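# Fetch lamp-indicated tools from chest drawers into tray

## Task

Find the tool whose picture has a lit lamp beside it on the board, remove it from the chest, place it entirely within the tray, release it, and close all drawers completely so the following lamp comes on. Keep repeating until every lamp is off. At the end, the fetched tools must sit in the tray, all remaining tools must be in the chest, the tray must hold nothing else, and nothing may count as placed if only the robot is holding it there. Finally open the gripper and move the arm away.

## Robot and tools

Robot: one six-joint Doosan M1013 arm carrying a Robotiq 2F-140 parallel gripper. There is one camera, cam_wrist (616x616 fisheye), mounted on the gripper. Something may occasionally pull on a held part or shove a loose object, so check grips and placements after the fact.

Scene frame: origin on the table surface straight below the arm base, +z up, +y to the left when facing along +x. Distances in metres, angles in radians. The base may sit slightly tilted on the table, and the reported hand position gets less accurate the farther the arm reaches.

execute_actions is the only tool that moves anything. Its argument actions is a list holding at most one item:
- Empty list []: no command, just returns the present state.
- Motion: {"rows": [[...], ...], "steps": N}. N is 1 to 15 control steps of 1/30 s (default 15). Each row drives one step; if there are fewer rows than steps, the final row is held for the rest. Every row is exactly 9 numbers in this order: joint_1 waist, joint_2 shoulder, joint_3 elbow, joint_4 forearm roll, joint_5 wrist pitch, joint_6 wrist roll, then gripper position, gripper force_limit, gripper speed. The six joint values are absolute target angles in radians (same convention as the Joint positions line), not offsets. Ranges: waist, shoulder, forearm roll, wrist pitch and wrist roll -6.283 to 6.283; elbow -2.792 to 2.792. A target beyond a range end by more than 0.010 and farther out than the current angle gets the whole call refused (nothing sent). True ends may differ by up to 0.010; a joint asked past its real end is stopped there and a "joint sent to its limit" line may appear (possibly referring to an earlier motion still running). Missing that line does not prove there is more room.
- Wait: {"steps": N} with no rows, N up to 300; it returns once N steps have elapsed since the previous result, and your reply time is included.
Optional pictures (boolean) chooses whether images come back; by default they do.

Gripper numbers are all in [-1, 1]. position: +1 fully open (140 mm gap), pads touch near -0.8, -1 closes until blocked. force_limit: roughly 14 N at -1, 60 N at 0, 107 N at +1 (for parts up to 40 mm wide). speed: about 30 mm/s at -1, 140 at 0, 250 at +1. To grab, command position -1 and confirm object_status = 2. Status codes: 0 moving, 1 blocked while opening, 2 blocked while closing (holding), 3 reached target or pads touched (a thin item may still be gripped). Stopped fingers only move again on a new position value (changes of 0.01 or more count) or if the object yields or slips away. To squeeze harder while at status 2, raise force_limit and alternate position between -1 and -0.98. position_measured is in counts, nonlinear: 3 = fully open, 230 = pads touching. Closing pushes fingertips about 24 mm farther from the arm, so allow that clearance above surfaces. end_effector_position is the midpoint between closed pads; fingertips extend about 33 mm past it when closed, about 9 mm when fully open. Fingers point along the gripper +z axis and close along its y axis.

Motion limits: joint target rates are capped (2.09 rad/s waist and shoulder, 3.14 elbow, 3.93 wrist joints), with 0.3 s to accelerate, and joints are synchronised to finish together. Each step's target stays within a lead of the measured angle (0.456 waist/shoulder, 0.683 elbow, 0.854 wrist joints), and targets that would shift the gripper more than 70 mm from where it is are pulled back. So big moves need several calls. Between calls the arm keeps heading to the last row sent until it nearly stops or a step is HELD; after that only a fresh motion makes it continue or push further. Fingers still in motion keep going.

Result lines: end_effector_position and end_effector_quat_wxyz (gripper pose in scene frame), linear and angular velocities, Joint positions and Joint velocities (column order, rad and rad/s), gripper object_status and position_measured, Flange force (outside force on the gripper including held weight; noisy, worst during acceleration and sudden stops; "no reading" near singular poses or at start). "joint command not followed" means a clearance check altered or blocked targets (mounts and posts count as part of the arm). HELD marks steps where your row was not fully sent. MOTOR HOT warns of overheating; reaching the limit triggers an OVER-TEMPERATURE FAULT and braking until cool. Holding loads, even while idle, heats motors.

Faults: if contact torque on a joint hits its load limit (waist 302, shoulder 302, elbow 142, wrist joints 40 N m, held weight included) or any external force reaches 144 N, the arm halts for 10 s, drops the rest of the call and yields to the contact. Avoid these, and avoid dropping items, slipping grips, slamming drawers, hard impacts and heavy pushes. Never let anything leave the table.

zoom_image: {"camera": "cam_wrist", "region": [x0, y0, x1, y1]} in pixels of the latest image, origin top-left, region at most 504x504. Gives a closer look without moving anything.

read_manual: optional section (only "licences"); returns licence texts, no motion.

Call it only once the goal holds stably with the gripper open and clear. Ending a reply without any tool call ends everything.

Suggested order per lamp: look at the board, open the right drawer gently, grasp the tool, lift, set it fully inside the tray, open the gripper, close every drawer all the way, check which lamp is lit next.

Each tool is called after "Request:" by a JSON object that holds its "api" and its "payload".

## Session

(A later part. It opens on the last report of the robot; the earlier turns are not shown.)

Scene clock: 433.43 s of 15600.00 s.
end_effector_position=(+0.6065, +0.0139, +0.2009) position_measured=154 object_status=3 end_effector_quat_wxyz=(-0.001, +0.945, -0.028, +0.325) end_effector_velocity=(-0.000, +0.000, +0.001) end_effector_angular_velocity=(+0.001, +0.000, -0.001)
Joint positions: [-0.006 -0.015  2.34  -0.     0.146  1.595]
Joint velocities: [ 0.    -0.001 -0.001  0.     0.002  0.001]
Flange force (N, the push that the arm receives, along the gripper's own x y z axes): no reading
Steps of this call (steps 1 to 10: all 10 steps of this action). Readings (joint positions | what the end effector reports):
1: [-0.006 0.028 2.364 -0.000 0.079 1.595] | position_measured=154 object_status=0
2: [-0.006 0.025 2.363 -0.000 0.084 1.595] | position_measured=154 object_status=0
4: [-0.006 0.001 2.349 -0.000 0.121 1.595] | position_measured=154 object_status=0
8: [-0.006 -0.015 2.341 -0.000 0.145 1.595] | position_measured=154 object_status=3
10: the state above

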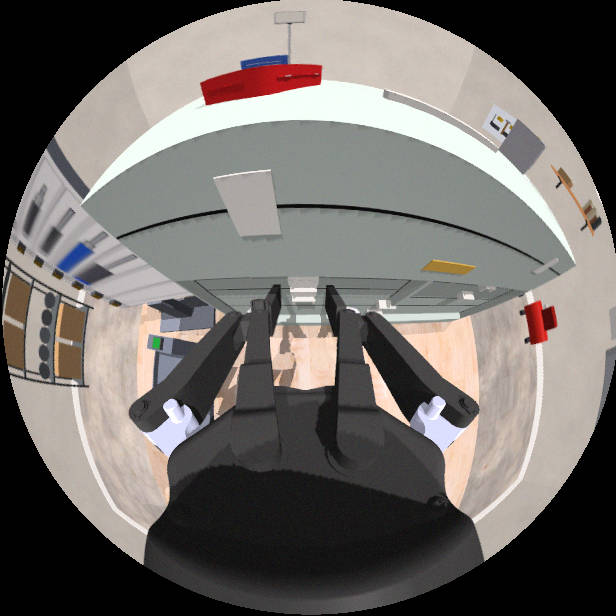

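Request:
{"api": "execute_actions", "payload": {"actions": [{"rows":[[-0.006,-0.015,2.3403,0,0.146,1.595,-1,-0.3,-0.5]]}], "pictures": false}}

Request:
{"api": "execute_actions", "payload": {"actions": [{"rows":[[-0.006,-0.030,2.354,0,0.147,1.595,-1,-0.3,-0.5],[-0.006,-0.045,2.368,0,0.148,1.595,-1,-0.3,-0.5],[-0.006,-0.060,2.382,0,0.149,1.595,-1,-0.3,-0.5],[-0.005,-0.075,2.396,0,0.150,1.595,-1,-0.3,-0.5],[-0.005,-0.091,2.410,0,0.152,1.595,-1,-0.3,-0.5],[-0.005,-0.109,2.425,0,0.155,1.595,-1,-0.3,-0.5],[-0.005,-0.127,2.440,0,0.158,1.595,-1,-0.3,-0.5],[-0.004,-0.146,2.455,0,0.162,1.595,-1,-0.3,-0.5],[-0.004,-0.165,2.470,0,0.166,1.595,-1,-0.3,-0.5],[-0.004,-0.184,2.484,0,0.171,1.595,-1,-0.3,-0.5],[-0.003,-0.204,2.498,0,0.177,1.595,-1,-0.3,-0.5],[-0.003,-0.224,2.512,0,0.183,1.595,-1,-0.3,-0.5],[-0.003,-0.245,2.526,0,0.190,1.595,-1,-0.3,-0.5],[-0.002,-0.267,2.540,0,0.198,1.595,-1,-0.3,-0.5],[-0.002,-0.2886,2.553,0,0.207,1.595,-1,-0.3,-0.5]]}], "pictures": false}}

Request:
{"api": "execute_actions", "payload": {"actions": [{"steps":8}]}}

Request:
{"api": "zoom_image", "payload": {"camera": "cam_wrist", "region": [180,150,430,320]}}

Scene clock: 455.10 s of 15600.00 s.
end_effector_position=(+0.6065, +0.0139, +0.2011) position_measured=192 object_status=2 end_effector_quat_wxyz=(-0.001, +0.945, -0.028, +0.325) end_effector_velocity=(+0.000, -0.000, -0.000) end_effector_angular_velocity=(-0.000, -0.000, -0.000)
Joint positions: [-0.006 -0.015  2.34  -0.     0.146  1.595]
Joint velocities: [-0.001  0.     0.     0.    -0.001 -0.001]
Flange force (N, the push that the arm receives, along the gripper's own x y z axes): no reading
Steps of this call (steps 1 to 15: the robot went on to your last target; steps 16 to 90: nothing new was sent; then 18.17 s passed at rest; steps 91 to 105: all 15 steps of this action). Readings (joint positions | what the end effector reports):
91: [-0.006 -0.015 2.340 -0.000 0.146 1.595] | position_measured=154 object_status=0
92: [-0.006 -0.015 2.340 0.000 0.146 1.595] | position_measured=155 object_status=0
94: [-0.006 -0.015 2.340 0.000 0.146 1.595] | position_measured=164 object_status=0
98: [-0.006 -0.015 2.340 0.000 0.146 1.595] | position_measured=183 object_status=0
105: the state above

Scene clock: 455.60 s of 15600.00 s.
end_effector_position=(+0.4957, +0.0189, +0.2023) position_measured=192 object_status=2 end_effector_quat_wxyz=(-0.001, +0.945, -0.027, +0.325) end_effector_velocity=(-0.286, +0.013, +0.004) end_effector_angular_velocity=(+0.001, -0.004, +0.009)
Joint positions: [-0.003 -0.217  2.507  0.     0.182  1.595]
Joint velocities: [ 0.01  -0.588  0.401  0.     0.183  0.001]
Flange force (N, the push that the arm receives, along the gripper's own x y z axes): no reading
Steps of this call (steps 1 to 15: all 15 steps of this action). Readings (joint positions | what the end effector reports):
1: [-0.006 -0.015 2.340 0.000 0.146 1.595] | position_measured=192 object_status=2
2: [-0.006 -0.017 2.342 0.000 0.146 1.595] | position_measured=192 object_status=2
4: [-0.006 -0.036 2.359 0.000 0.148 1.595] | position_measured=192 object_status=2
8: [-0.005 -0.091 2.409 0.000 0.153 1.595] | position_measured=192 object_status=2
15: the state above

Scene clock: 455.87 s of 15600.00 s.
end_effector_position=(+0.4620, +0.0205, +0.2023) position_measured=192 object_status=2 end_effector_quat_wxyz=(-0.002, +0.946, -0.026, +0.325) end_effector_velocity=(-0.002, +0.000, -0.001) end_effector_angular_velocity=(-0.000, +0.001, +0.000)
Joint positions: [-0.002 -0.288  2.553  0.     0.207  1.595]
Joint velocities: [-0.    -0.002  0.003 -0.     0.001 -0.   ]
Flange force (N, the push that the arm receives, along the gripper's own x y z axes): no reading
Steps of this call (steps 1 to 8: the robot went on to your last target). Readings (joint positions | what the end effector reports):
1: [-0.003 -0.237 2.520 0.000 0.188 1.595] | position_measured=192 object_status=2
2: [-0.002 -0.256 2.533 0.000 0.195 1.595] | position_measured=192 object_status=2
4: [-0.002 -0.282 2.549 0.000 0.205 1.595] | position_measured=192 object_status=2
8: the state above

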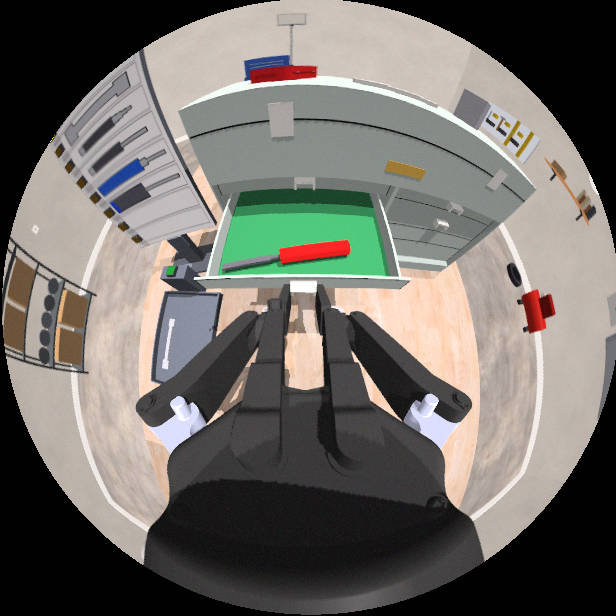

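Region (180, 150, 430, 320) of cam_wrist's 616x616 image, scaled by 2.016, with more detail than that image has; it fills the top 343 rows of this view, and the rest is white.

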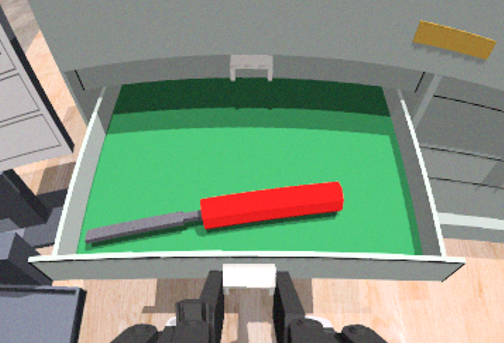

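Request:
{"api": "execute_actions", "payload": {"actions": [{"rows":[[-0.002,-0.267,2.540,0,0.198,1.595,-1,-0.3,-0.5],[-0.003,-0.245,2.526,0,0.190,1.595,-1,-0.3,-0.5],[-0.003,-0.224,2.512,0,0.183,1.595,-1,-0.3,-0.5],[-0.003,-0.204,2.498,0,0.177,1.595,-1,-0.3,-0.5],[-0.004,-0.184,2.484,0,0.171,1.595,-1,-0.3,-0.5],[-0.004,-0.165,2.470,0,0.166,1.595,-1,-0.3,-0.5],[-0.004,-0.146,2.455,0,0.162,1.595,-1,-0.3,-0.5],[-0.005,-0.127,2.440,0,0.158,1.595,-1,-0.3,-0.5],[-0.005,-0.109,2.425,0,0.155,1.595,-1,-0.3,-0.5],[-0.005,-0.091,2.410,0,0.152,1.595,-1,-0.3,-0.5],[-0.005,-0.075,2.396,0,0.150,1.595,-1,-0.3,-0.5],[-0.006,-0.060,2.382,0,0.149,1.595,-1,-0.3,-0.5],[-0.006,-0.045,2.368,0,0.148,1.595,-1,-0.3,-0.5],[-0.006,-0.037,2.361,0,0.147,1.595,-1,-0.3,-0.5],[-0.006,-0.030,2.354,0,0.147,1.595,-1,-0.3,-0.5]]}], "pictures": false}}

Request:
{"api": "execute_actions", "payload": {"actions": [{"rows":[[-0.006,-0.027,2.351,0,0.147,1.595,-1,-0.3,-0.5],[-0.006,-0.024,2.3485,0,0.146,1.595,-1,-0.3,-0.5],[-0.006,-0.021,2.346,0,0.146,1.595,-1,-0.3,-0.5],[-0.006,-0.018,2.343,0,0.146,1.595,-1,-0.3,-0.5],[-0.006,-0.016,2.341,0,0.146,1.595,-1,-0.3,-0.5],[-0.006,-0.014,2.3395,0,0.146,1.595,-1,-0.3,-0.5],[-0.006,-0.0125,2.338,0,0.146,1.595,-1,-0.3,-0.5]],"steps":12}], "pictures": false}}

Request:
{"api": "execute_actions", "payload": {"actions": [{"rows":[[-0.006,-0.0125,2.338,0,0.146,1.595,-0.2,0,0]],"steps":8}], "pictures": false}}

Request:
{"api": "execute_actions", "payload": {"actions": [{"rows":[[-0.005,-0.091,2.410,0,0.152,1.595,-0.2,0,0]],"steps":8}], "pictures": false}}

Request:
{"api": "execute_actions", "payload": {"actions": [{"rows":[[-0.417,0.027,2.351,0,0.093,1.08,-0.2,0,0]]}], "pictures": false}}

Request:
{"api": "execute_actions", "payload": {"actions": [{"steps":12}]}}

Request:
{"api": "zoom_image", "payload": {"camera": "cam_wrist", "region": [240,220,370,350]}}

Scene clock: 487.90 s of 15600.00 s.
end_effector_position=(+0.5773, +0.0151, +0.2020) position_measured=192 object_status=2 end_effector_quat_wxyz=(-0.001, +0.945, -0.028, +0.325) end_effector_velocity=(+0.260, -0.013, -0.004) end_effector_angular_velocity=(-0.000, -0.000, -0.008)
Joint positions: [-0.006 -0.065  2.386 -0.     0.15   1.595]
Joint velocities: [-0.008  0.45  -0.402  0.    -0.048 -0.   ]
Flange force (N, the push that the arm receives, along the gripper's own x y z axes): no reading
Steps of this call (steps 1 to 30: the robot went on to your last target; steps 31 to 90: nothing new was sent; then 28.53 s passed at rest; steps 91 to 105: all 15 steps of this action). Readings (joint positions | what the end effector reports):
91: [-0.002 -0.289 2.553 -0.000 0.207 1.595] | position_measured=192 object_status=2
92: [-0.002 -0.286 2.552 -0.000 0.206 1.595] | position_measured=192 object_status=2
94: [-0.002 -0.262 2.537 -0.000 0.197 1.595] | position_measured=192 object_status=2
98: [-0.004 -0.191 2.488 -0.000 0.174 1.595] | position_measured=192 object_status=2
105: the state above

Scene clock: 488.30 s of 15600.00 s.
end_effector_position=(+0.6079, +0.0138, +0.2011) position_measured=192 object_status=2 end_effector_quat_wxyz=(-0.001, +0.945, -0.028, +0.325) end_effector_velocity=(+0.001, +0.000, -0.000) end_effector_angular_velocity=(-0.000, +0.000, +0.001)
Joint positions: [-0.006 -0.013  2.338 -0.     0.146  1.595]
Joint velocities: [ 0.     0.003 -0.002  0.    -0.001 -0.001]
Flange force (N, the push that the arm receives, along the gripper's own x y z axes): no reading
Steps of this call (steps 1 to 12: all 12 steps of this action). Readings (joint positions | what the end effector reports):
1: [-0.006 -0.051 2.373 -0.000 0.148 1.595] | position_measured=192 object_status=2
2: [-0.006 -0.040 2.363 -0.000 0.148 1.595] | position_measured=192 object_status=2
4: [-0.006 -0.027 2.351 -0.000 0.146 1.595] | position_measured=192 object_status=2
8: [-0.006 -0.015 2.340 -0.000 0.146 1.595] | position_measured=192 object_status=2
12: the state above

Scene clock: 488.57 s of 15600.00 s.
end_effector_position=(+0.6080, +0.0138, +0.2010) position_measured=154 object_status=0 end_effector_quat_wxyz=(-0.001, +0.945, -0.028, +0.325) end_effector_velocity=(-0.001, -0.000, -0.001) end_effector_angular_velocity=(-0.000, +0.003, +0.000)
Joint positions: [-0.006 -0.012  2.338 -0.     0.146  1.595]
Joint velocities: [-0.     0.    -0.    -0.     0.002 -0.   ]
Flange force (N, the push that the arm receives, along the gripper's own x y z axes): no reading
Steps of this call (steps 1 to 8: all 8 steps of this action). Readings (joint positions | what the end effector reports):
1: [-0.006 -0.013 2.338 -0.000 0.146 1.595] | position_measured=192 object_status=0
2: [-0.006 -0.013 2.338 -0.000 0.146 1.595] | position_measured=192 object_status=0
4: [-0.006 -0.012 2.338 -0.000 0.146 1.595] | position_measured=175 object_status=0
8: the state above

Scene clock: 488.83 s of 15600.00 s.
end_effector_position=(+0.5623, +0.0159, +0.2016) position_measured=154 object_status=3 end_effector_quat_wxyz=(-0.001, +0.945, -0.027, +0.325) end_effector_velocity=(-0.016, +0.000, -0.001) end_effector_angular_velocity=(-0.001, +0.000, +0.000)
Joint positions: [-0.005 -0.091  2.41  -0.     0.152  1.595]
Joint velocities: [-0.    -0.027  0.026  0.     0.001 -0.001]
Flange force (N, the push that the arm receives, along the gripper's own x y z axes): no reading
Steps of this call (steps 1 to 8: all 8 steps of this action). Readings (joint positions | what the end effector reports):
1: [-0.006 -0.012 2.338 -0.000 0.146 1.595] | position_measured=154 object_status=0
2: [-0.006 -0.015 2.340 -0.000 0.146 1.595] | position_measured=154 object_status=0
4: [-0.006 -0.040 2.363 -0.000 0.148 1.595] | position_measured=154 object_status=0
8: the state above

Scene clock: 489.33 s of 15600.00 s.
end_effector_position=(+0.5761, -0.1633, +0.1857) position_measured=154 object_status=3 end_effector_quat_wxyz=(+0.108, +0.946, +0.009, +0.306) end_effector_velocity=(-0.034, -0.437, -0.040) end_effector_angular_velocity=(-0.518, +0.177, -0.016)
Joint positions: [-0.307 -0.005  2.367 -0.     0.109  1.217]
Joint velocities: [-0.711  0.203 -0.103  0.001 -0.103 -0.882]
Flange force (N, the push that the arm receives, along the gripper's own x y z axes): no reading
Steps of this call (steps 1 to 15: all 15 steps of this action). Readings (joint positions | what the end effector reports):
1: [-0.005 -0.091 2.410 -0.000 0.152 1.595] | position_measured=154 object_status=3
2: [-0.007 -0.090 2.410 -0.000 0.152 1.591] | position_measured=154 object_status=3
4: [-0.033 -0.083 2.406 -0.000 0.148 1.557] | position_measured=154 object_status=3
8: [-0.136 -0.053 2.391 -0.000 0.133 1.429] | position_measured=154 object_status=3
15: the state above

Scene clock: 489.73 s of 15600.00 s.
end_effector_position=(+0.5666, -0.2313, +0.1792) position_measured=154 object_status=3 end_effector_quat_wxyz=(+0.146, +0.946, +0.022, +0.290) end_effector_velocity=(-0.001, -0.000, -0.001) end_effector_angular_velocity=(+0.000, +0.003, +0.000)
Joint positions: [-0.417  0.027  2.351  0.     0.093  1.08 ]
Joint velocities: [-0.001  0.001  0.001  0.     0.001 -0.002]
Flange force (N, the push that the arm receives, along the gripper's own x y z axes): no reading
Steps of this call (steps 1 to 12: the robot went on to your last target). Readings (joint positions | what the end effector reports):
1: [-0.331 0.002 2.363 -0.000 0.105 1.187] | position_measured=154 object_status=3
2: [-0.354 0.009 2.360 -0.000 0.102 1.158] | position_measured=154 object_status=3
4: [-0.395 0.021 2.354 0.000 0.096 1.107] | position_measured=154 object_status=3
8: [-0.417 0.027 2.351 0.000 0.093 1.080] | position_measured=154 object_status=3
12: the state above

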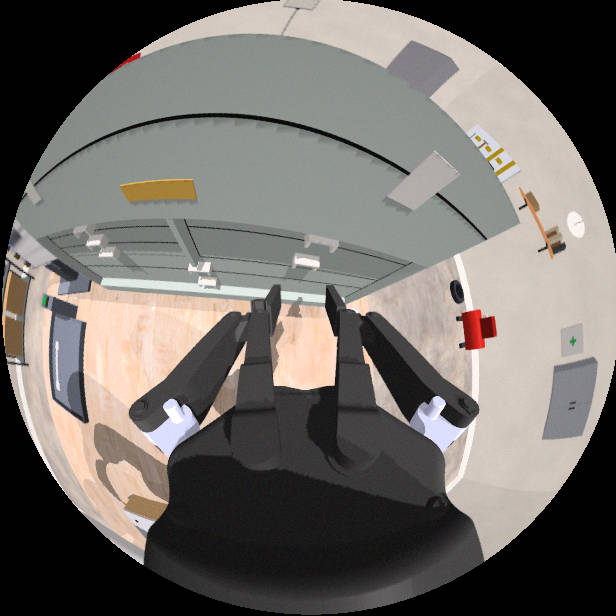

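Region (240, 220, 370, 350) of cam_wrist's 616x616 image, scaled by 3.877, with more detail than that image has.

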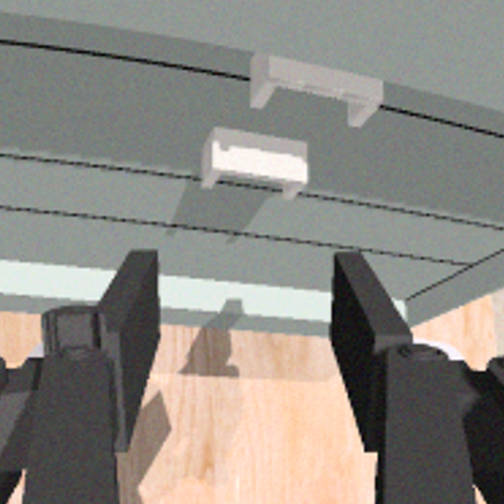

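Request:
{"api": "execute_actions", "payload": {"actions": [{"rows":[[-0.401,0.058,2.302,0,0.111,1.1,-0.2,0,0]],"steps":12}]}}

Request:
{"api": "zoom_image", "payload": {"camera": "cam_wrist", "region": [240,220,370,350]}}

Scene clock: 494.53 s of 15600.00 s.
end_effector_position=(+0.5942, -0.2333, +0.1851) position_measured=154 object_status=3 end_effector_quat_wxyz=(+0.140, +0.946, +0.020, +0.292) end_effector_velocity=(+0.000, +0.000, -0.000) end_effector_angular_velocity=(+0.000, +0.001, +0.001)
Joint positions: [-0.401  0.058  2.302  0.     0.111  1.1  ]
Joint velocities: [ 0.001  0.    -0.    -0.     0.001 -0.   ]
Flange force (N, the push that the arm receives, along the gripper's own x y z axes): no reading
Steps of this call (steps 1 to 30: the robot went on to your last target; steps 31 to 90: nothing new was sent; then 1.40 s passed at rest; steps 91 to 102: all 12 steps of this action). Readings (joint positions | what the end effector reports):
91: [-0.417 0.027 2.351 0.000 0.093 1.080] | position_measured=154 object_status=3
92: [-0.416 0.030 2.347 0.000 0.094 1.081] | position_measured=154 object_status=3
94: [-0.406 0.049 2.316 0.000 0.105 1.094] | position_measured=154 object_status=3
98: [-0.401 0.058 2.302 0.000 0.111 1.100] | position_measured=154 object_status=3
102: the state above

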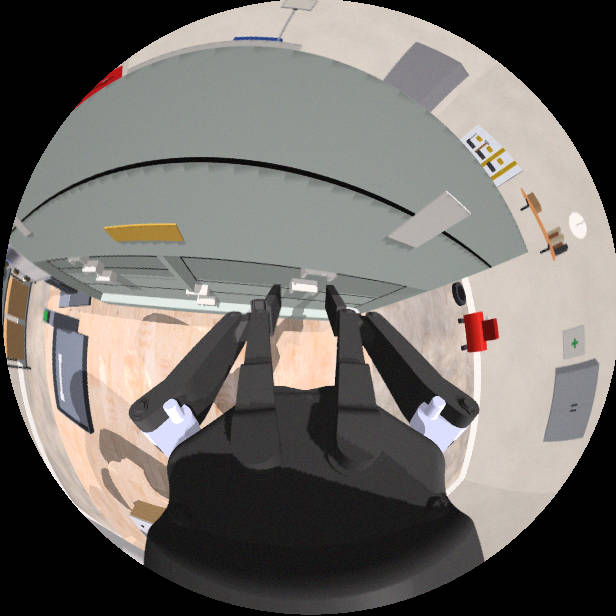

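Region (240, 220, 370, 350) of cam_wrist's 616x616 image, scaled by 3.877, with more detail than that image has.

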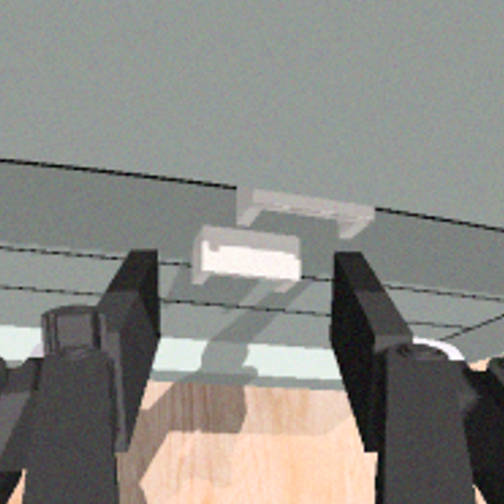

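Request:
{"api": "execute_actions", "payload": {"actions": [{"rows":[[-0.399,0.060,2.295,0,0.116,1.1,-0.2,0,0]],"steps":6}], "pictures": false}}

Request:
{"api": "execute_actions", "payload": {"actions": [{"rows":[[-0.399,0.060,2.295,0,0.116,1.1,-1,-0.3,-0.5]]}], "pictures": false}}

Request:
{"api": "execute_actions", "payload": {"actions": [{"rows":[[-0.405,0.045,2.310,0,0.116,1.093,-1,-0.3,-0.5],[-0.411,0.030,2.326,0,0.115,1.085,-1,-0.3,-0.5],[-0.417,0.015,2.341,0,0.115,1.078,-1,-0.3,-0.5],[-0.423,0.0,2.356,0,0.115,1.07,-1,-0.3,-0.5],[-0.429,-0.0145,2.3715,0,0.114,1.063,-1,-0.3,-0.5],[-0.436,-0.030,2.386,0,0.115,1.054,-1,-0.3,-0.5],[-0.443,-0.046,2.401,0,0.116,1.046,-1,-0.3,-0.5],[-0.450,-0.062,2.416,0,0.117,1.037,-1,-0.3,-0.5],[-0.457,-0.078,2.430,0,0.119,1.029,-1,-0.3,-0.5],[-0.464,-0.094,2.445,0,0.120,1.02,-1,-0.3,-0.5],[-0.472,-0.111,2.459,0,0.123,1.011,-1,-0.3,-0.5],[-0.480,-0.128,2.472,0,0.127,1.002,-1,-0.3,-0.5],[-0.488,-0.146,2.486,0,0.131,0.993,-1,-0.3,-0.5],[-0.496,-0.163,2.500,0,0.134,0.984,-1,-0.3,-0.5],[-0.505,-0.181,2.513,0,0.139,0.975,-1,-0.3,-0.5]]}], "pictures": false}}

Request:
{"api": "execute_actions", "payload": {"actions": [{"steps":8}]}}

Request:
{"api": "zoom_image", "payload": {"camera": "cam_wrist", "region": [180,150,430,320]}}

Scene clock: 507.57 s of 15600.00 s.
end_effector_position=(+0.5976, -0.2335, +0.1869) position_measured=154 object_status=3 end_effector_quat_wxyz=(+0.140, +0.946, +0.021, +0.292) end_effector_velocity=(+0.001, +0.001, +0.000) end_effector_angular_velocity=(+0.002, +0.002, +0.001)
Joint positions: [-0.399  0.06   2.295  0.     0.116  1.1  ]
Joint velocities: [ 0.002  0.001 -0.004  0.     0.005  0.   ]
Flange force (N, the push that the arm receives, along the gripper's own x y z axes): no reading
Steps of this call (steps 1 to 15: the robot went on to your last target; steps 16 to 90: nothing new was sent; then 9.83 s passed at rest; steps 91 to 96: all 6 steps of this action). Readings (joint positions | what the end effector reports):
91: [-0.401 0.058 2.302 0.000 0.111 1.100] | position_measured=154 object_status=3
92: [-0.400 0.059 2.300 0.000 0.113 1.100] | position_measured=154 object_status=3
94: [-0.399 0.060 2.296 0.000 0.115 1.100] | position_measured=154 object_status=3
96: the state above

Scene clock: 508.07 s of 15600.00 s.
end_effector_position=(+0.5977, -0.2334, +0.1869) position_measured=190 object_status=2 end_effector_quat_wxyz=(+0.140, +0.946, +0.021, +0.292) end_effector_velocity=(-0.000, +0.000, +0.000) end_effector_angular_velocity=(-0.001, +0.001, +0.002)
Joint positions: [-0.399  0.06   2.295  0.     0.116  1.1  ]
Joint velocities: [ 0.    -0.    -0.     0.     0.001 -0.002]
Flange force (N, the push that the arm receives, along the gripper's own x y z axes): no reading
Steps of this call (steps 1 to 15: all 15 steps of this action). Readings (joint positions | what the end effector reports):
1: [-0.399 0.060 2.295 0.000 0.116 1.100] | position_measured=154 object_status=0
2: [-0.399 0.060 2.295 0.000 0.116 1.100] | position_measured=155 object_status=0
4: [-0.399 0.060 2.295 0.000 0.116 1.100] | position_measured=164 object_status=0
8: [-0.399 0.060 2.295 0.000 0.116 1.100] | position_measured=183 object_status=0
15: the state above

Scene clock: 508.57 s of 15600.00 s.
end_effector_position=(+0.4809, -0.2267, +0.1885) position_measured=190 object_status=2 end_effector_quat_wxyz=(+0.166, +0.946, +0.029, +0.279) end_effector_velocity=(-0.287, +0.020, +0.004) end_effector_angular_velocity=(-0.142, +0.077, -0.024)
Joint positions: [-0.478 -0.125  2.469  0.     0.127  1.004]
Joint velocities: [-0.229 -0.499  0.401 -0.     0.096 -0.259]
Flange force (N, the push that the arm receives, along the gripper's own x y z axes): no reading
Steps of this call (steps 1 to 15: all 15 steps of this action). Readings (joint positions | what the end effector reports):
1: [-0.399 0.060 2.295 0.000 0.116 1.100] | position_measured=190 object_status=2
2: [-0.400 0.058 2.297 0.000 0.116 1.099] | position_measured=190 object_status=2
4: [-0.407 0.039 2.316 0.000 0.116 1.090] | position_measured=190 object_status=2
8: [-0.429 -0.014 2.370 0.000 0.115 1.063] | position_measured=190 object_status=2
15: the state above

Scene clock: 508.83 s of 15600.00 s.
end_effector_position=(+0.4493, -0.2244, +0.1885) position_measured=190 object_status=2 end_effector_quat_wxyz=(+0.173, +0.946, +0.030, +0.274) end_effector_velocity=(-0.002, +0.001, -0.000) end_effector_angular_velocity=(-0.000, +0.002, +0.001)
Joint positions: [-0.505 -0.181  2.513 -0.     0.139  0.975]
Joint velocities: [-0.001 -0.003  0.002 -0.     0.001 -0.001]
Flange force (N, the push that the arm receives, along the gripper's own x y z axes): no reading
Steps of this call (steps 1 to 8: the robot went on to your last target). Readings (joint positions | what the end effector reports):
1: [-0.486 -0.142 2.483 0.000 0.130 0.995] | position_measured=190 object_status=2
2: [-0.494 -0.158 2.495 0.000 0.134 0.987] | position_measured=190 object_status=2
4: [-0.503 -0.178 2.510 -0.000 0.138 0.977] | position_measured=190 object_status=2
8: the state above

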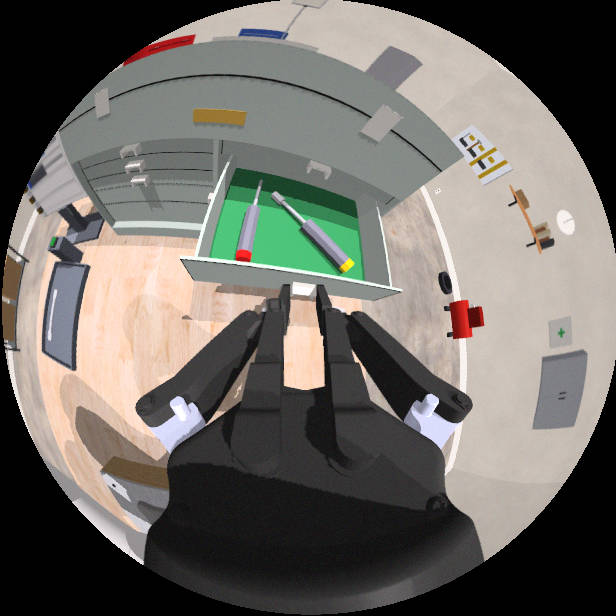

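Region (180, 150, 430, 320) of cam_wrist's 616x616 image, scaled by 2.016, with more detail than that image has; it fills the top 343 rows of this view, and the rest is white.

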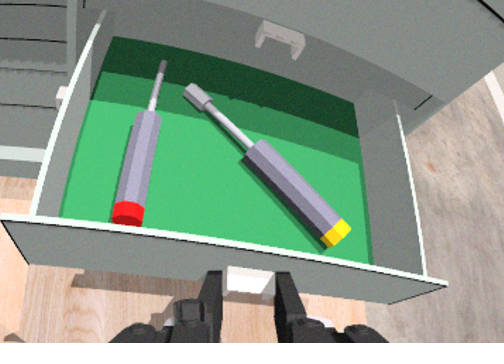

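Request:
{"api": "execute_actions", "payload": {"actions": [{"rows":[[-0.496,-0.163,2.500,0,0.134,0.984,-1,-0.3,-0.5],[-0.488,-0.146,2.486,0,0.131,0.993,-1,-0.3,-0.5],[-0.480,-0.128,2.472,0,0.127,1.002,-1,-0.3,-0.5],[-0.472,-0.111,2.459,0,0.123,1.011,-1,-0.3,-0.5],[-0.464,-0.094,2.445,0,0.120,1.02,-1,-0.3,-0.5],[-0.457,-0.078,2.430,0,0.119,1.029,-1,-0.3,-0.5],[-0.450,-0.062,2.416,0,0.117,1.037,-1,-0.3,-0.5],[-0.443,-0.046,2.401,0,0.116,1.046,-1,-0.3,-0.5],[-0.436,-0.030,2.386,0,0.115,1.054,-1,-0.3,-0.5],[-0.429,-0.0145,2.3715,0,0.114,1.063,-1,-0.3,-0.5],[-0.423,0.0,2.356,0,0.115,1.07,-1,-0.3,-0.5],[-0.417,0.015,2.341,0,0.115,1.078,-1,-0.3,-0.5],[-0.411,0.030,2.326,0,0.115,1.085,-1,-0.3,-0.5],[-0.408,0.038,2.318,0,0.115,1.089,-1,-0.3,-0.5],[-0.405,0.045,2.310,0,0.116,1.093,-1,-0.3,-0.5]]}], "pictures": false}}

Request:
{"api": "execute_actions", "payload": {"actions": [{"rows":[[-0.404,0.048,2.307,0,0.116,1.094,-1,-0.3,-0.5],[-0.4025,0.051,2.304,0,0.116,1.096,-1,-0.3,-0.5],[-0.4015,0.054,2.301,0,0.116,1.097,-1,-0.3,-0.5],[-0.400,0.057,2.298,0,0.116,1.099,-1,-0.3,-0.5],[-0.3995,0.059,2.296,0,0.116,1.1,-1,-0.3,-0.5],[-0.3985,0.061,2.294,0,0.116,1.1,-1,-0.3,-0.5],[-0.398,0.0625,2.2925,0,0.116,1.1,-1,-0.3,-0.5]],"steps":12}], "pictures": false}}

Request:
{"api": "execute_actions", "payload": {"actions": [{"rows":[[-0.398,0.0625,2.2925,0,0.116,1.1,-0.2,0,0]],"steps":8}], "pictures": false}}

Request:
{"api": "execute_actions", "payload": {"actions": [{"rows":[[-0.443,-0.046,2.401,0,0.116,1.046,-0.2,0,0]],"steps":9}], "pictures": false}}

Request:
{"api": "execute_actions", "payload": {"actions": [{"rows":[[-0.006,-0.068,2.618,0,-0.479,1.59,-0.2,0,0]]}], "pictures": false}}

Request:
{"api": "execute_actions", "payload": {"actions": [{"steps":12}], "pictures": false}}

Request:
{"api": "execute_actions", "payload": {"actions": [{"rows":[[-0.006,-0.025,2.5785,0,-0.483,1.59,-0.2,0,0]],"steps":10}]}}

Request:
{"api": "zoom_image", "payload": {"camera": "cam_wrist", "region": [240,220,370,350]}}

Scene clock: 538.13 s of 15600.00 s.
end_effector_position=(+0.5661, -0.2320, +0.1879) position_measured=190 object_status=2 end_effector_quat_wxyz=(+0.147, +0.946, +0.023, +0.289) end_effector_velocity=(+0.272, -0.017, -0.005) end_effector_angular_velocity=(+0.116, -0.058, +0.003)
Joint positions: [-0.418  0.012  2.344  0.     0.115  1.076]
Joint velocities: [ 0.168  0.416 -0.416  0.    -0.002  0.209]
Flange force (N, the push that the arm receives, along the gripper's own x y z axes): no reading
Steps of this call (steps 1 to 30: the robot went on to your last target; steps 31 to 90: nothing new was sent; then 25.80 s passed at rest; steps 91 to 105: all 15 steps of this action). Readings (joint positions | what the end effector reports):
91: [-0.505 -0.181 2.513 -0.000 0.139 0.975] | position_measured=190 object_status=2
92: [-0.504 -0.179 2.511 -0.000 0.139 0.976] | position_measured=190 object_status=2
94: [-0.494 -0.158 2.496 -0.000 0.134 0.987] | position_measured=190 object_status=2
98: [-0.466 -0.097 2.447 -0.000 0.122 1.018] | position_measured=190 object_status=2
105: the state above

Scene clock: 538.53 s of 15600.00 s.
end_effector_position=(+0.5992, -0.2336, +0.1869) position_measured=190 object_status=2 end_effector_quat_wxyz=(+0.140, +0.946, +0.021, +0.292) end_effector_velocity=(+0.002, +0.000, +0.000) end_effector_angular_velocity=(-0.001, -0.001, +0.002)
Joint positions: [-0.398  0.062  2.293  0.     0.116  1.1  ]
Joint velocities: [ 0.002  0.003 -0.003 -0.    -0.001 -0.001]
Flange force (N, the push that the arm receives, along the gripper's own x y z axes): no reading
Steps of this call (steps 1 to 12: all 12 steps of this action). Readings (joint positions | what the end effector reports):
1: [-0.413 0.025 2.330 0.000 0.115 1.083] | position_measured=190 object_status=2
2: [-0.409 0.036 2.319 0.000 0.115 1.088] | position_measured=190 object_status=2
4: [-0.404 0.049 2.306 0.000 0.116 1.095] | position_measured=190 object_status=2
8: [-0.399 0.060 2.295 0.000 0.116 1.100] | position_measured=190 object_status=2
12: the state above

Scene clock: 538.80 s of 15600.00 s.
end_effector_position=(+0.5993, -0.2335, +0.1867) position_measured=154 object_status=0 end_effector_quat_wxyz=(+0.140, +0.946, +0.021, +0.292) end_effector_velocity=(-0.001, +0.000, -0.000) end_effector_angular_velocity=(+0.001, +0.001, -0.001)
Joint positions: [-0.398  0.063  2.293  0.     0.116  1.1  ]
Joint velocities: [-0.    -0.     0.001  0.     0.    -0.   ]
Flange force (N, the push that the arm receives, along the gripper's own x y z axes): no reading
Steps of this call (steps 1 to 8: all 8 steps of this action). Readings (joint positions | what the end effector reports):
1: [-0.398 0.062 2.293 0.000 0.116 1.100] | position_measured=190 object_status=0
2: [-0.398 0.062 2.293 0.000 0.116 1.100] | position_measured=190 object_status=0
4: [-0.398 0.063 2.293 0.000 0.116 1.100] | position_measured=173 object_status=0
8: the state above

Scene clock: 539.10 s of 15600.00 s.
end_effector_position=(+0.5287, -0.2297, +0.1881) position_measured=154 object_status=3 end_effector_quat_wxyz=(+0.154, +0.946, +0.026, +0.285) end_effector_velocity=(-0.023, -0.000, -0.002) end_effector_angular_velocity=(-0.011, +0.007, -0.002)
Joint positions: [-0.443 -0.046  2.4    0.     0.116  1.046]
Joint velocities: [-0.018 -0.032  0.033 -0.     0.001 -0.02 ]
Flange force (N, the push that the arm receives, along the gripper's own x y z axes): no reading
Steps of this call (steps 1 to 9: all 9 steps of this action). Readings (joint positions | what the end effector reports):
1: [-0.398 0.063 2.293 0.000 0.116 1.100] | position_measured=154 object_status=0
2: [-0.399 0.060 2.294 0.000 0.116 1.099] | position_measured=154 object_status=0
4: [-0.410 0.035 2.320 0.000 0.116 1.086] | position_measured=154 object_status=0
8: [-0.441 -0.042 2.397 0.000 0.116 1.048] | position_measured=154 object_status=3
9: the state above

Scene clock: 539.60 s of 15600.00 s.
end_effector_position=(+0.5701, -0.0560, +0.2058) position_measured=154 object_status=3 end_effector_quat_wxyz=(+0.065, +0.890, -0.011, +0.451) end_effector_velocity=(+0.002, +0.429, +0.074) end_effector_angular_velocity=(+0.638, -0.788, +0.204)
Joint positions: [-0.13  -0.062  2.556  0.    -0.31   1.436]
Joint velocities: [ 0.743 -0.038  0.367  0.001 -1.007  0.918]
Flange force (N, the push that the arm receives, along the gripper's own x y z axes): no reading
Steps of this call (steps 1 to 15: all 15 steps of this action). Readings (joint positions | what the end effector reports):
1: [-0.443 -0.046 2.401 0.000 0.116 1.046] | position_measured=154 object_status=3
2: [-0.440 -0.046 2.402 0.000 0.112 1.050] | position_measured=154 object_status=3
4: [-0.413 -0.047 2.416 0.000 0.074 1.086] | position_measured=154 object_status=3
8: [-0.307 -0.053 2.469 0.000 -0.070 1.217] | position_measured=154 object_status=3
15: the state above

Scene clock: 540.00 s of 15600.00 s.
end_effector_position=(+0.5636, +0.0151, +0.2201) position_measured=154 object_status=3 end_effector_quat_wxyz=(+0.001, +0.862, -0.024, +0.506) end_effector_velocity=(-0.000, +0.000, +0.000) end_effector_angular_velocity=(+0.000, -0.001, +0.000)
Joint positions: [-0.006 -0.068  2.618  0.    -0.479  1.59 ]
Joint velocities: [ 0.001 -0.     0.001 -0.    -0.001  0.001]
Flange force (N, the push that the arm receives, along the gripper's own x y z axes): no reading
Steps of this call (steps 1 to 12: the robot went on to your last target). Readings (joint positions | what the end effector reports):
1: [-0.105 -0.063 2.569 0.000 -0.344 1.467] | position_measured=154 object_status=3
2: [-0.080 -0.064 2.581 0.000 -0.378 1.498] | position_measured=154 object_status=3
4: [-0.035 -0.067 2.604 0.000 -0.439 1.553] | position_measured=154 object_status=3
8: [-0.006 -0.068 2.618 0.000 -0.478 1.589] | position_measured=154 object_status=3
12: the state above

Scene clock: 540.33 s of 15600.00 s.
end_effector_position=(+0.5885, +0.0144, +0.2201) position_measured=154 object_status=3 end_effector_quat_wxyz=(+0.001, +0.862, -0.024, +0.506) end_effector_velocity=(+0.000, +0.000, +0.000) end_effector_angular_velocity=(+0.001, -0.001, -0.000)
Joint positions: [-0.006 -0.025  2.579  0.    -0.483  1.59 ]
Joint velocities: [ 0.     0.001 -0.     0.    -0.001  0.001]
Flange force (N, the push that the arm receives, along the gripper's own x y z axes): no reading
Steps of this call (steps 1 to 10: all 10 steps of this action). Readings (joint positions | what the end effector reports):
1: [-0.006 -0.068 2.618 0.000 -0.479 1.590] | position_measured=154 object_status=3
2: [-0.006 -0.065 2.616 0.000 -0.479 1.590] | position_measured=154 object_status=3
4: [-0.006 -0.041 2.594 0.000 -0.482 1.590] | position_measured=154 object_status=3
8: [-0.006 -0.025 2.579 0.000 -0.483 1.590] | position_measured=154 object_status=3
10: the state above

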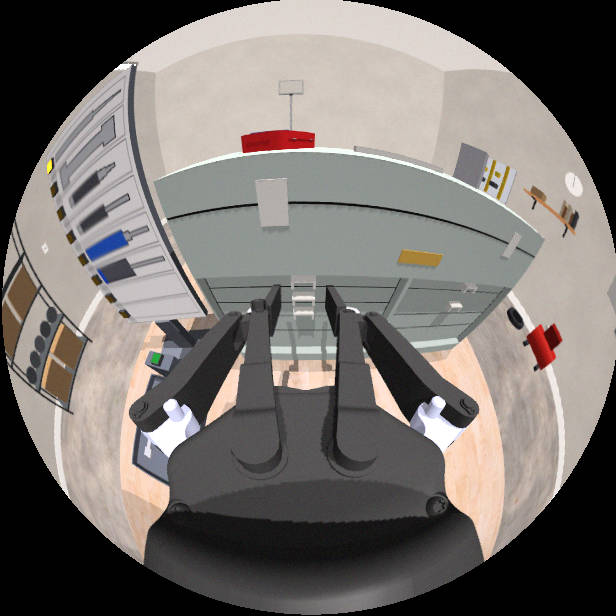

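Region (240, 220, 370, 350) of cam_wrist's 616x616 image, scaled by 3.877, with more detail than that image has.

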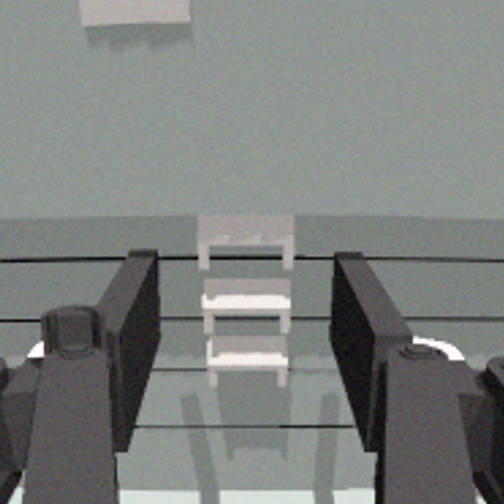

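Request:
{"api": "execute_actions", "payload": {"actions": [{"rows":[[-0.006,-0.002,2.5565,0,-0.484,1.59,-0.2,0,0]],"steps":8}], "pictures": false}}

Request:
{"api": "execute_actions", "payload": {"actions": [{"rows":[[-0.006,-0.002,2.5565,0,-0.484,1.59,-1,-0.3,-0.5]]}], "pictures": false}}

Request:
{"api": "execute_actions", "payload": {"actions": [{"rows":[[-0.006,-0.016,2.571,0,-0.484,1.59,-1,-0.3,-0.5],[-0.006,-0.033,2.587,0,-0.483,1.59,-1,-0.3,-0.5],[-0.006,-0.050,2.602,0,-0.481,1.59,-1,-0.3,-0.5],[-0.005,-0.068,2.618,0,-0.479,1.59,-1,-0.3,-0.5],[-0.005,-0.086,2.634,0,-0.477,1.59,-1,-0.3,-0.5],[-0.005,-0.105,2.649,0,-0.473,1.59,-1,-0.3,-0.5],[-0.004,-0.125,2.664,0,-0.468,1.59,-1,-0.3,-0.5],[-0.004,-0.145,2.679,0,-0.463,1.59,-1,-0.3,-0.5],[-0.004,-0.166,2.694,0,-0.457,1.59,-1,-0.3,-0.5],[-0.003,-0.188,2.708,0,-0.449,1.59,-1,-0.3,-0.5],[-0.003,-0.211,2.723,0,-0.441,1.59,-1,-0.3,-0.5],[-0.003,-0.2346,2.7366,0,-0.431,1.59,-1,-0.3,-0.5]]}], "pictures": false}}

Request:
{"api": "execute_actions", "payload": {"actions": [{"steps":6}]}}

Request:
{"api": "zoom_image", "payload": {"camera": "cam_wrist", "region": [180,170,430,340]}}

Scene clock: 554.43 s of 15600.00 s.
end_effector_position=(+0.6023, +0.0139, +0.2199) position_measured=154 object_status=3 end_effector_quat_wxyz=(+0.001, +0.862, -0.024, +0.506) end_effector_velocity=(+0.002, -0.000, +0.001) end_effector_angular_velocity=(-0.001, -0.002, +0.000)
Joint positions: [-0.006 -0.002  2.557 -0.    -0.484  1.59 ]
Joint velocities: [-0.     0.002 -0.003  0.    -0.001 -0.001]
Flange force (N, the push that the arm receives, along the gripper's own x y z axes): no reading
Steps of this call (steps 1 to 15: the robot went on to your last target; steps 16 to 90: nothing new was sent; then 10.83 s passed at rest; steps 91 to 98: all 8 steps of this action). Readings (joint positions | what the end effector reports):
91: [-0.006 -0.025 2.578 -0.000 -0.483 1.590] | position_measured=154 object_status=3
92: [-0.006 -0.022 2.576 -0.000 -0.483 1.590] | position_measured=154 object_status=3
94: [-0.006 -0.007 2.561 -0.000 -0.484 1.590] | position_measured=154 object_status=3
98: the state above

Scene clock: 554.93 s of 15600.00 s.
end_effector_position=(+0.6024, +0.0139, +0.2199) position_measured=192 object_status=2 end_effector_quat_wxyz=(+0.001, +0.862, -0.024, +0.506) end_effector_velocity=(-0.000, +0.000, -0.000) end_effector_angular_velocity=(-0.000, +0.001, +0.001)
Joint positions: [-0.006 -0.002  2.556 -0.    -0.484  1.59 ]
Joint velocities: [-0.    -0.    -0.    -0.001  0.001 -0.   ]
Flange force (N, the push that the arm receives, along the gripper's own x y z axes): no reading
Steps of this call (steps 1 to 15: all 15 steps of this action). Readings (joint positions | what the end effector reports):
1: [-0.006 -0.002 2.557 -0.000 -0.484 1.590] | position_measured=154 object_status=0
2: [-0.006 -0.002 2.557 -0.000 -0.484 1.590] | position_measured=155 object_status=0
4: [-0.006 -0.002 2.557 -0.000 -0.484 1.590] | position_measured=164 object_status=0
8: [-0.006 -0.002 2.557 -0.000 -0.484 1.590] | position_measured=183 object_status=0
15: the state above

Scene clock: 555.43 s of 15600.00 s.
end_effector_position=(+0.4913, +0.0190, +0.2207) position_measured=192 object_status=2 end_effector_quat_wxyz=(+0.001, +0.862, -0.023, +0.506) end_effector_velocity=(-0.184, +0.008, -0.001) end_effector_angular_velocity=(-0.000, -0.006, +0.004)
Joint positions: [-0.003 -0.216  2.725 -0.    -0.438  1.59 ]
Joint velocities: [ 0.005 -0.421  0.265  0.     0.151 -0.   ]
Flange force (N, the push that the arm receives, along the gripper's own x y z axes): no reading
Steps of this call (steps 1 to 15: all 15 steps of this action). Readings (joint positions | what the end effector reports):
1: [-0.006 -0.002 2.556 -0.000 -0.484 1.590] | position_measured=192 object_status=2
2: [-0.006 -0.004 2.559 -0.000 -0.484 1.590] | position_measured=192 object_status=2
4: [-0.006 -0.023 2.577 -0.000 -0.484 1.590] | position_measured=192 object_status=2
8: [-0.005 -0.083 2.631 -0.000 -0.476 1.590] | position_measured=192 object_status=2
15: the state above

Scene clock: 555.63 s of 15600.00 s.
end_effector_position=(+0.4835, +0.0193, +0.2207) position_measured=192 object_status=2 end_effector_quat_wxyz=(+0.001, +0.862, -0.022, +0.506) end_effector_velocity=(-0.000, -0.000, +0.001) end_effector_angular_velocity=(+0.000, -0.001, -0.000)
Joint positions: [-0.003 -0.234  2.736 -0.    -0.431  1.59 ]
Joint velocities: [-0.    -0.003  0.001 -0.     0.001  0.   ]
Flange force (N, the push that the arm receives, along the gripper's own x y z axes): no reading
Steps of this call (steps 1 to 6: the robot went on to your last target). Readings (joint positions | what the end effector reports):
1: [-0.003 -0.227 2.732 -0.000 -0.434 1.590] | position_measured=192 object_status=2
2: [-0.003 -0.233 2.736 -0.000 -0.432 1.590] | position_measured=192 object_status=2
4: [-0.003 -0.234 2.736 -0.000 -0.431 1.590] | position_measured=192 object_status=2
6: the state above

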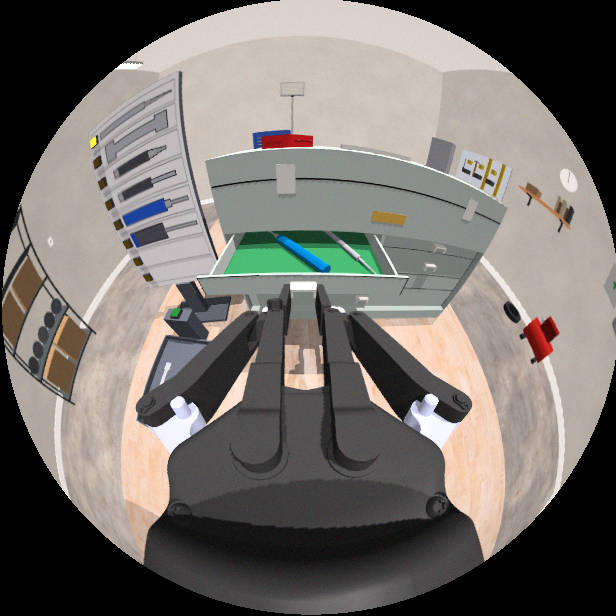

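Region (180, 170, 430, 340) of cam_wrist's 616x616 image, scaled by 2.016, with more detail than that image has; it fills the top 343 rows of this view, and the rest is white.

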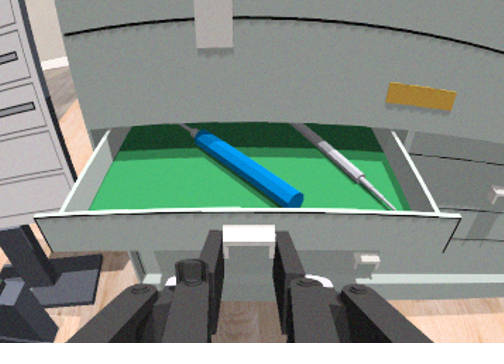

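Request:
{"api": "execute_actions", "payload": {"actions": [{"rows":[[-0.003,-0.2346,2.7366,0,-0.431,1.59,-0.2,0,0]],"steps":7}], "pictures": false}}

Request:
{"api": "execute_actions", "payload": {"actions": [{"rows":[[-0.003,-0.4226,2.5544,0,0.339,1.595,-0.2,0,0]]}], "pictures": false}}

Request:
{"api": "execute_actions", "payload": {"actions": [{"rows":[[-0.003,-0.2853,2.4806,0,0.276,1.595,-0.2,0,0]],"steps":13}], "pictures": false}}

Request:
{"api": "execute_actions", "payload": {"actions": [{"rows":[[-0.003,-0.2853,2.4806,0,0.276,1.595,-1,-0.5,-0.5]]}], "pictures": false}}

Request:
{"api": "execute_actions", "payload": {"actions": [{"rows":[[-0.003,-0.298,2.488,0,0.281,1.595,-1,-0.5,-0.5],[-0.003,-0.311,2.496,0,0.286,1.595,-1,-0.5,-0.5],[-0.003,-0.325,2.504,0,0.292,1.595,-1,-0.5,-0.5],[-0.002,-0.338,2.511,0,0.298,1.595,-1,-0.5,-0.5],[-0.002,-0.3514,2.519,0,0.3035,1.595,-1,-0.5,-0.5],[-0.002,-0.365,2.526,0,0.310,1.595,-1,-0.5,-0.5],[-0.002,-0.379,2.533,0,0.317,1.595,-1,-0.5,-0.5],[-0.002,-0.393,2.540,0,0.324,1.595,-1,-0.5,-0.5],[-0.002,-0.408,2.547,0,0.332,1.595,-1,-0.5,-0.5],[-0.002,-0.4226,2.5544,0,0.339,1.595,-1,-0.5,-0.5]]}]}}

Request:
{"api": "zoom_image", "payload": {"camera": "cam_wrist", "region": [180,150,430,320]}}

Scene clock: 569.53 s of 15600.00 s.
end_effector_position=(+0.4836, +0.0193, +0.2210) position_measured=154 object_status=0 end_effector_quat_wxyz=(+0.001, +0.862, -0.022, +0.506) end_effector_velocity=(-0.000, +0.000, -0.001) end_effector_angular_velocity=(-0.000, +0.004, +0.001)
Joint positions: [-0.003 -0.235  2.736  0.    -0.431  1.59 ]
Joint velocities: [ 0.     0.    -0.001 -0.     0.005 -0.   ]
Flange force (N, the push that the arm receives, along the gripper's own x y z axes): no reading
Steps of this call (steps 1 to 30: the robot went on to your last target; steps 31 to 90: nothing new was sent; then 10.67 s passed at rest; steps 91 to 97: all 7 steps of this action). Readings (joint positions | what the end effector reports):
91: [-0.003 -0.235 2.737 -0.000 -0.431 1.590] | position_measured=192 object_status=0
92: [-0.003 -0.235 2.737 -0.000 -0.431 1.590] | position_measured=192 object_status=0
94: [-0.003 -0.235 2.736 0.000 -0.431 1.590] | position_measured=175 object_status=0
97: the state above

Scene clock: 570.03 s of 15600.00 s.
end_effector_position=(+0.4290, +0.0209, +0.2336) position_measured=154 object_status=3 end_effector_quat_wxyz=(-0.001, +0.945, -0.026, +0.327) end_effector_velocity=(-0.044, +0.001, +0.019) end_effector_angular_velocity=(+0.006, +0.176, -0.000)
Joint positions: [-0.003 -0.421  2.556  0.     0.332  1.595]
Joint velocities: [-0.    -0.083 -0.079 -0.     0.338  0.002]
Flange force (N, the push that the arm receives, along the gripper's own x y z axes): no reading
Steps of this call (steps 1 to 15: all 15 steps of this action). Readings (joint positions | what the end effector reports):
1: [-0.003 -0.235 2.736 0.000 -0.431 1.590] | position_measured=154 object_status=0
2: [-0.003 -0.236 2.735 0.000 -0.425 1.590] | position_measured=154 object_status=0
4: [-0.003 -0.249 2.723 0.000 -0.373 1.590] | position_measured=154 object_status=0
8: [-0.003 -0.317 2.657 0.000 -0.095 1.592] | position_measured=154 object_status=3
15: the state above

Scene clock: 570.47 s of 15600.00 s.
end_effector_position=(+0.4877, +0.0191, +0.2332) position_measured=154 object_status=3 end_effector_quat_wxyz=(-0.001, +0.945, -0.026, +0.325) end_effector_velocity=(+0.001, -0.000, +0.001) end_effector_angular_velocity=(-0.001, -0.003, +0.001)
Joint positions: [-0.003 -0.285  2.481  0.     0.276  1.595]
Joint velocities: [-0.    -0.    -0.001 -0.    -0.002 -0.001]
Flange force (N, the push that the arm receives, along the gripper's own x y z axes): no reading
Steps of this call (steps 1 to 13: all 13 steps of this action). Readings (joint positions | what the end effector reports):
1: [-0.003 -0.422 2.555 0.000 0.337 1.595] | position_measured=154 object_status=3
2: [-0.003 -0.420 2.553 0.000 0.337 1.595] | position_measured=154 object_status=3
4: [-0.003 -0.392 2.538 0.000 0.322 1.595] | position_measured=154 object_status=3
8: [-0.003 -0.297 2.487 0.000 0.281 1.595] | position_measured=154 object_status=3
13: the state above

Scene clock: 570.97 s of 15600.00 s.
end_effector_position=(+0.4878, +0.0191, +0.2332) position_measured=191 object_status=2 end_effector_quat_wxyz=(-0.001, +0.945, -0.026, +0.325) end_effector_velocity=(+0.000, +0.000, +0.000) end_effector_angular_velocity=(+0.000, -0.001, -0.000)
Joint positions: [-0.003 -0.285  2.481  0.     0.276  1.595]
Joint velocities: [ 0.     0.    -0.    -0.    -0.001  0.001]
Flange force (N, the push that the arm receives, along the gripper's own x y z axes): no reading
Steps of this call (steps 1 to 15: all 15 steps of this action). Readings (joint positions | what the end effector reports):
1: [-0.003 -0.285 2.481 0.000 0.276 1.595] | position_measured=154 object_status=0
2: [-0.003 -0.285 2.481 0.000 0.276 1.595] | position_measured=155 object_status=0
4: [-0.003 -0.285 2.481 0.000 0.276 1.595] | position_measured=164 object_status=0
8: [-0.003 -0.285 2.481 0.000 0.276 1.595] | position_measured=183 object_status=0
15: the state above

Scene clock: 571.47 s of 15600.00 s.
end_effector_position=(+0.4283, +0.0214, +0.2338) position_measured=191 object_status=2 end_effector_quat_wxyz=(-0.002, +0.945, -0.026, +0.325) end_effector_velocity=(-0.006, +0.000, +0.000) end_effector_angular_velocity=(-0.000, +0.000, -0.000)
Joint positions: [-0.002 -0.422  2.554  0.     0.339  1.595]
Joint velocities: [-0.    -0.016  0.007 -0.     0.01   0.   ]
Flange force (N, the push that the arm receives, along the gripper's own x y z axes): no reading
Steps of this call (steps 1 to 15: all 15 steps of this action). Readings (joint positions | what the end effector reports):
1: [-0.003 -0.285 2.481 0.000 0.276 1.595] | position_measured=191 object_status=2
2: [-0.003 -0.287 2.482 0.000 0.277 1.595] | position_measured=191 object_status=2
4: [-0.003 -0.304 2.491 0.000 0.283 1.595] | position_measured=191 object_status=2
8: [-0.002 -0.352 2.519 0.000 0.304 1.595] | position_measured=191 object_status=2
15: the state above

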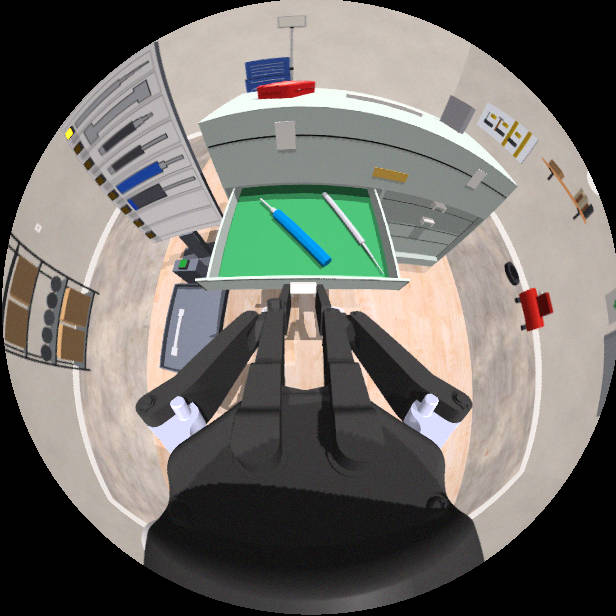

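Region (180, 150, 430, 320) of cam_wrist's 616x616 image, scaled by 2.016, with more detail than that image has; it fills the top 343 rows of this view, and the rest is white.

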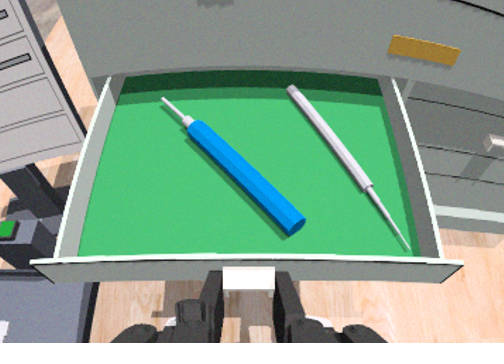

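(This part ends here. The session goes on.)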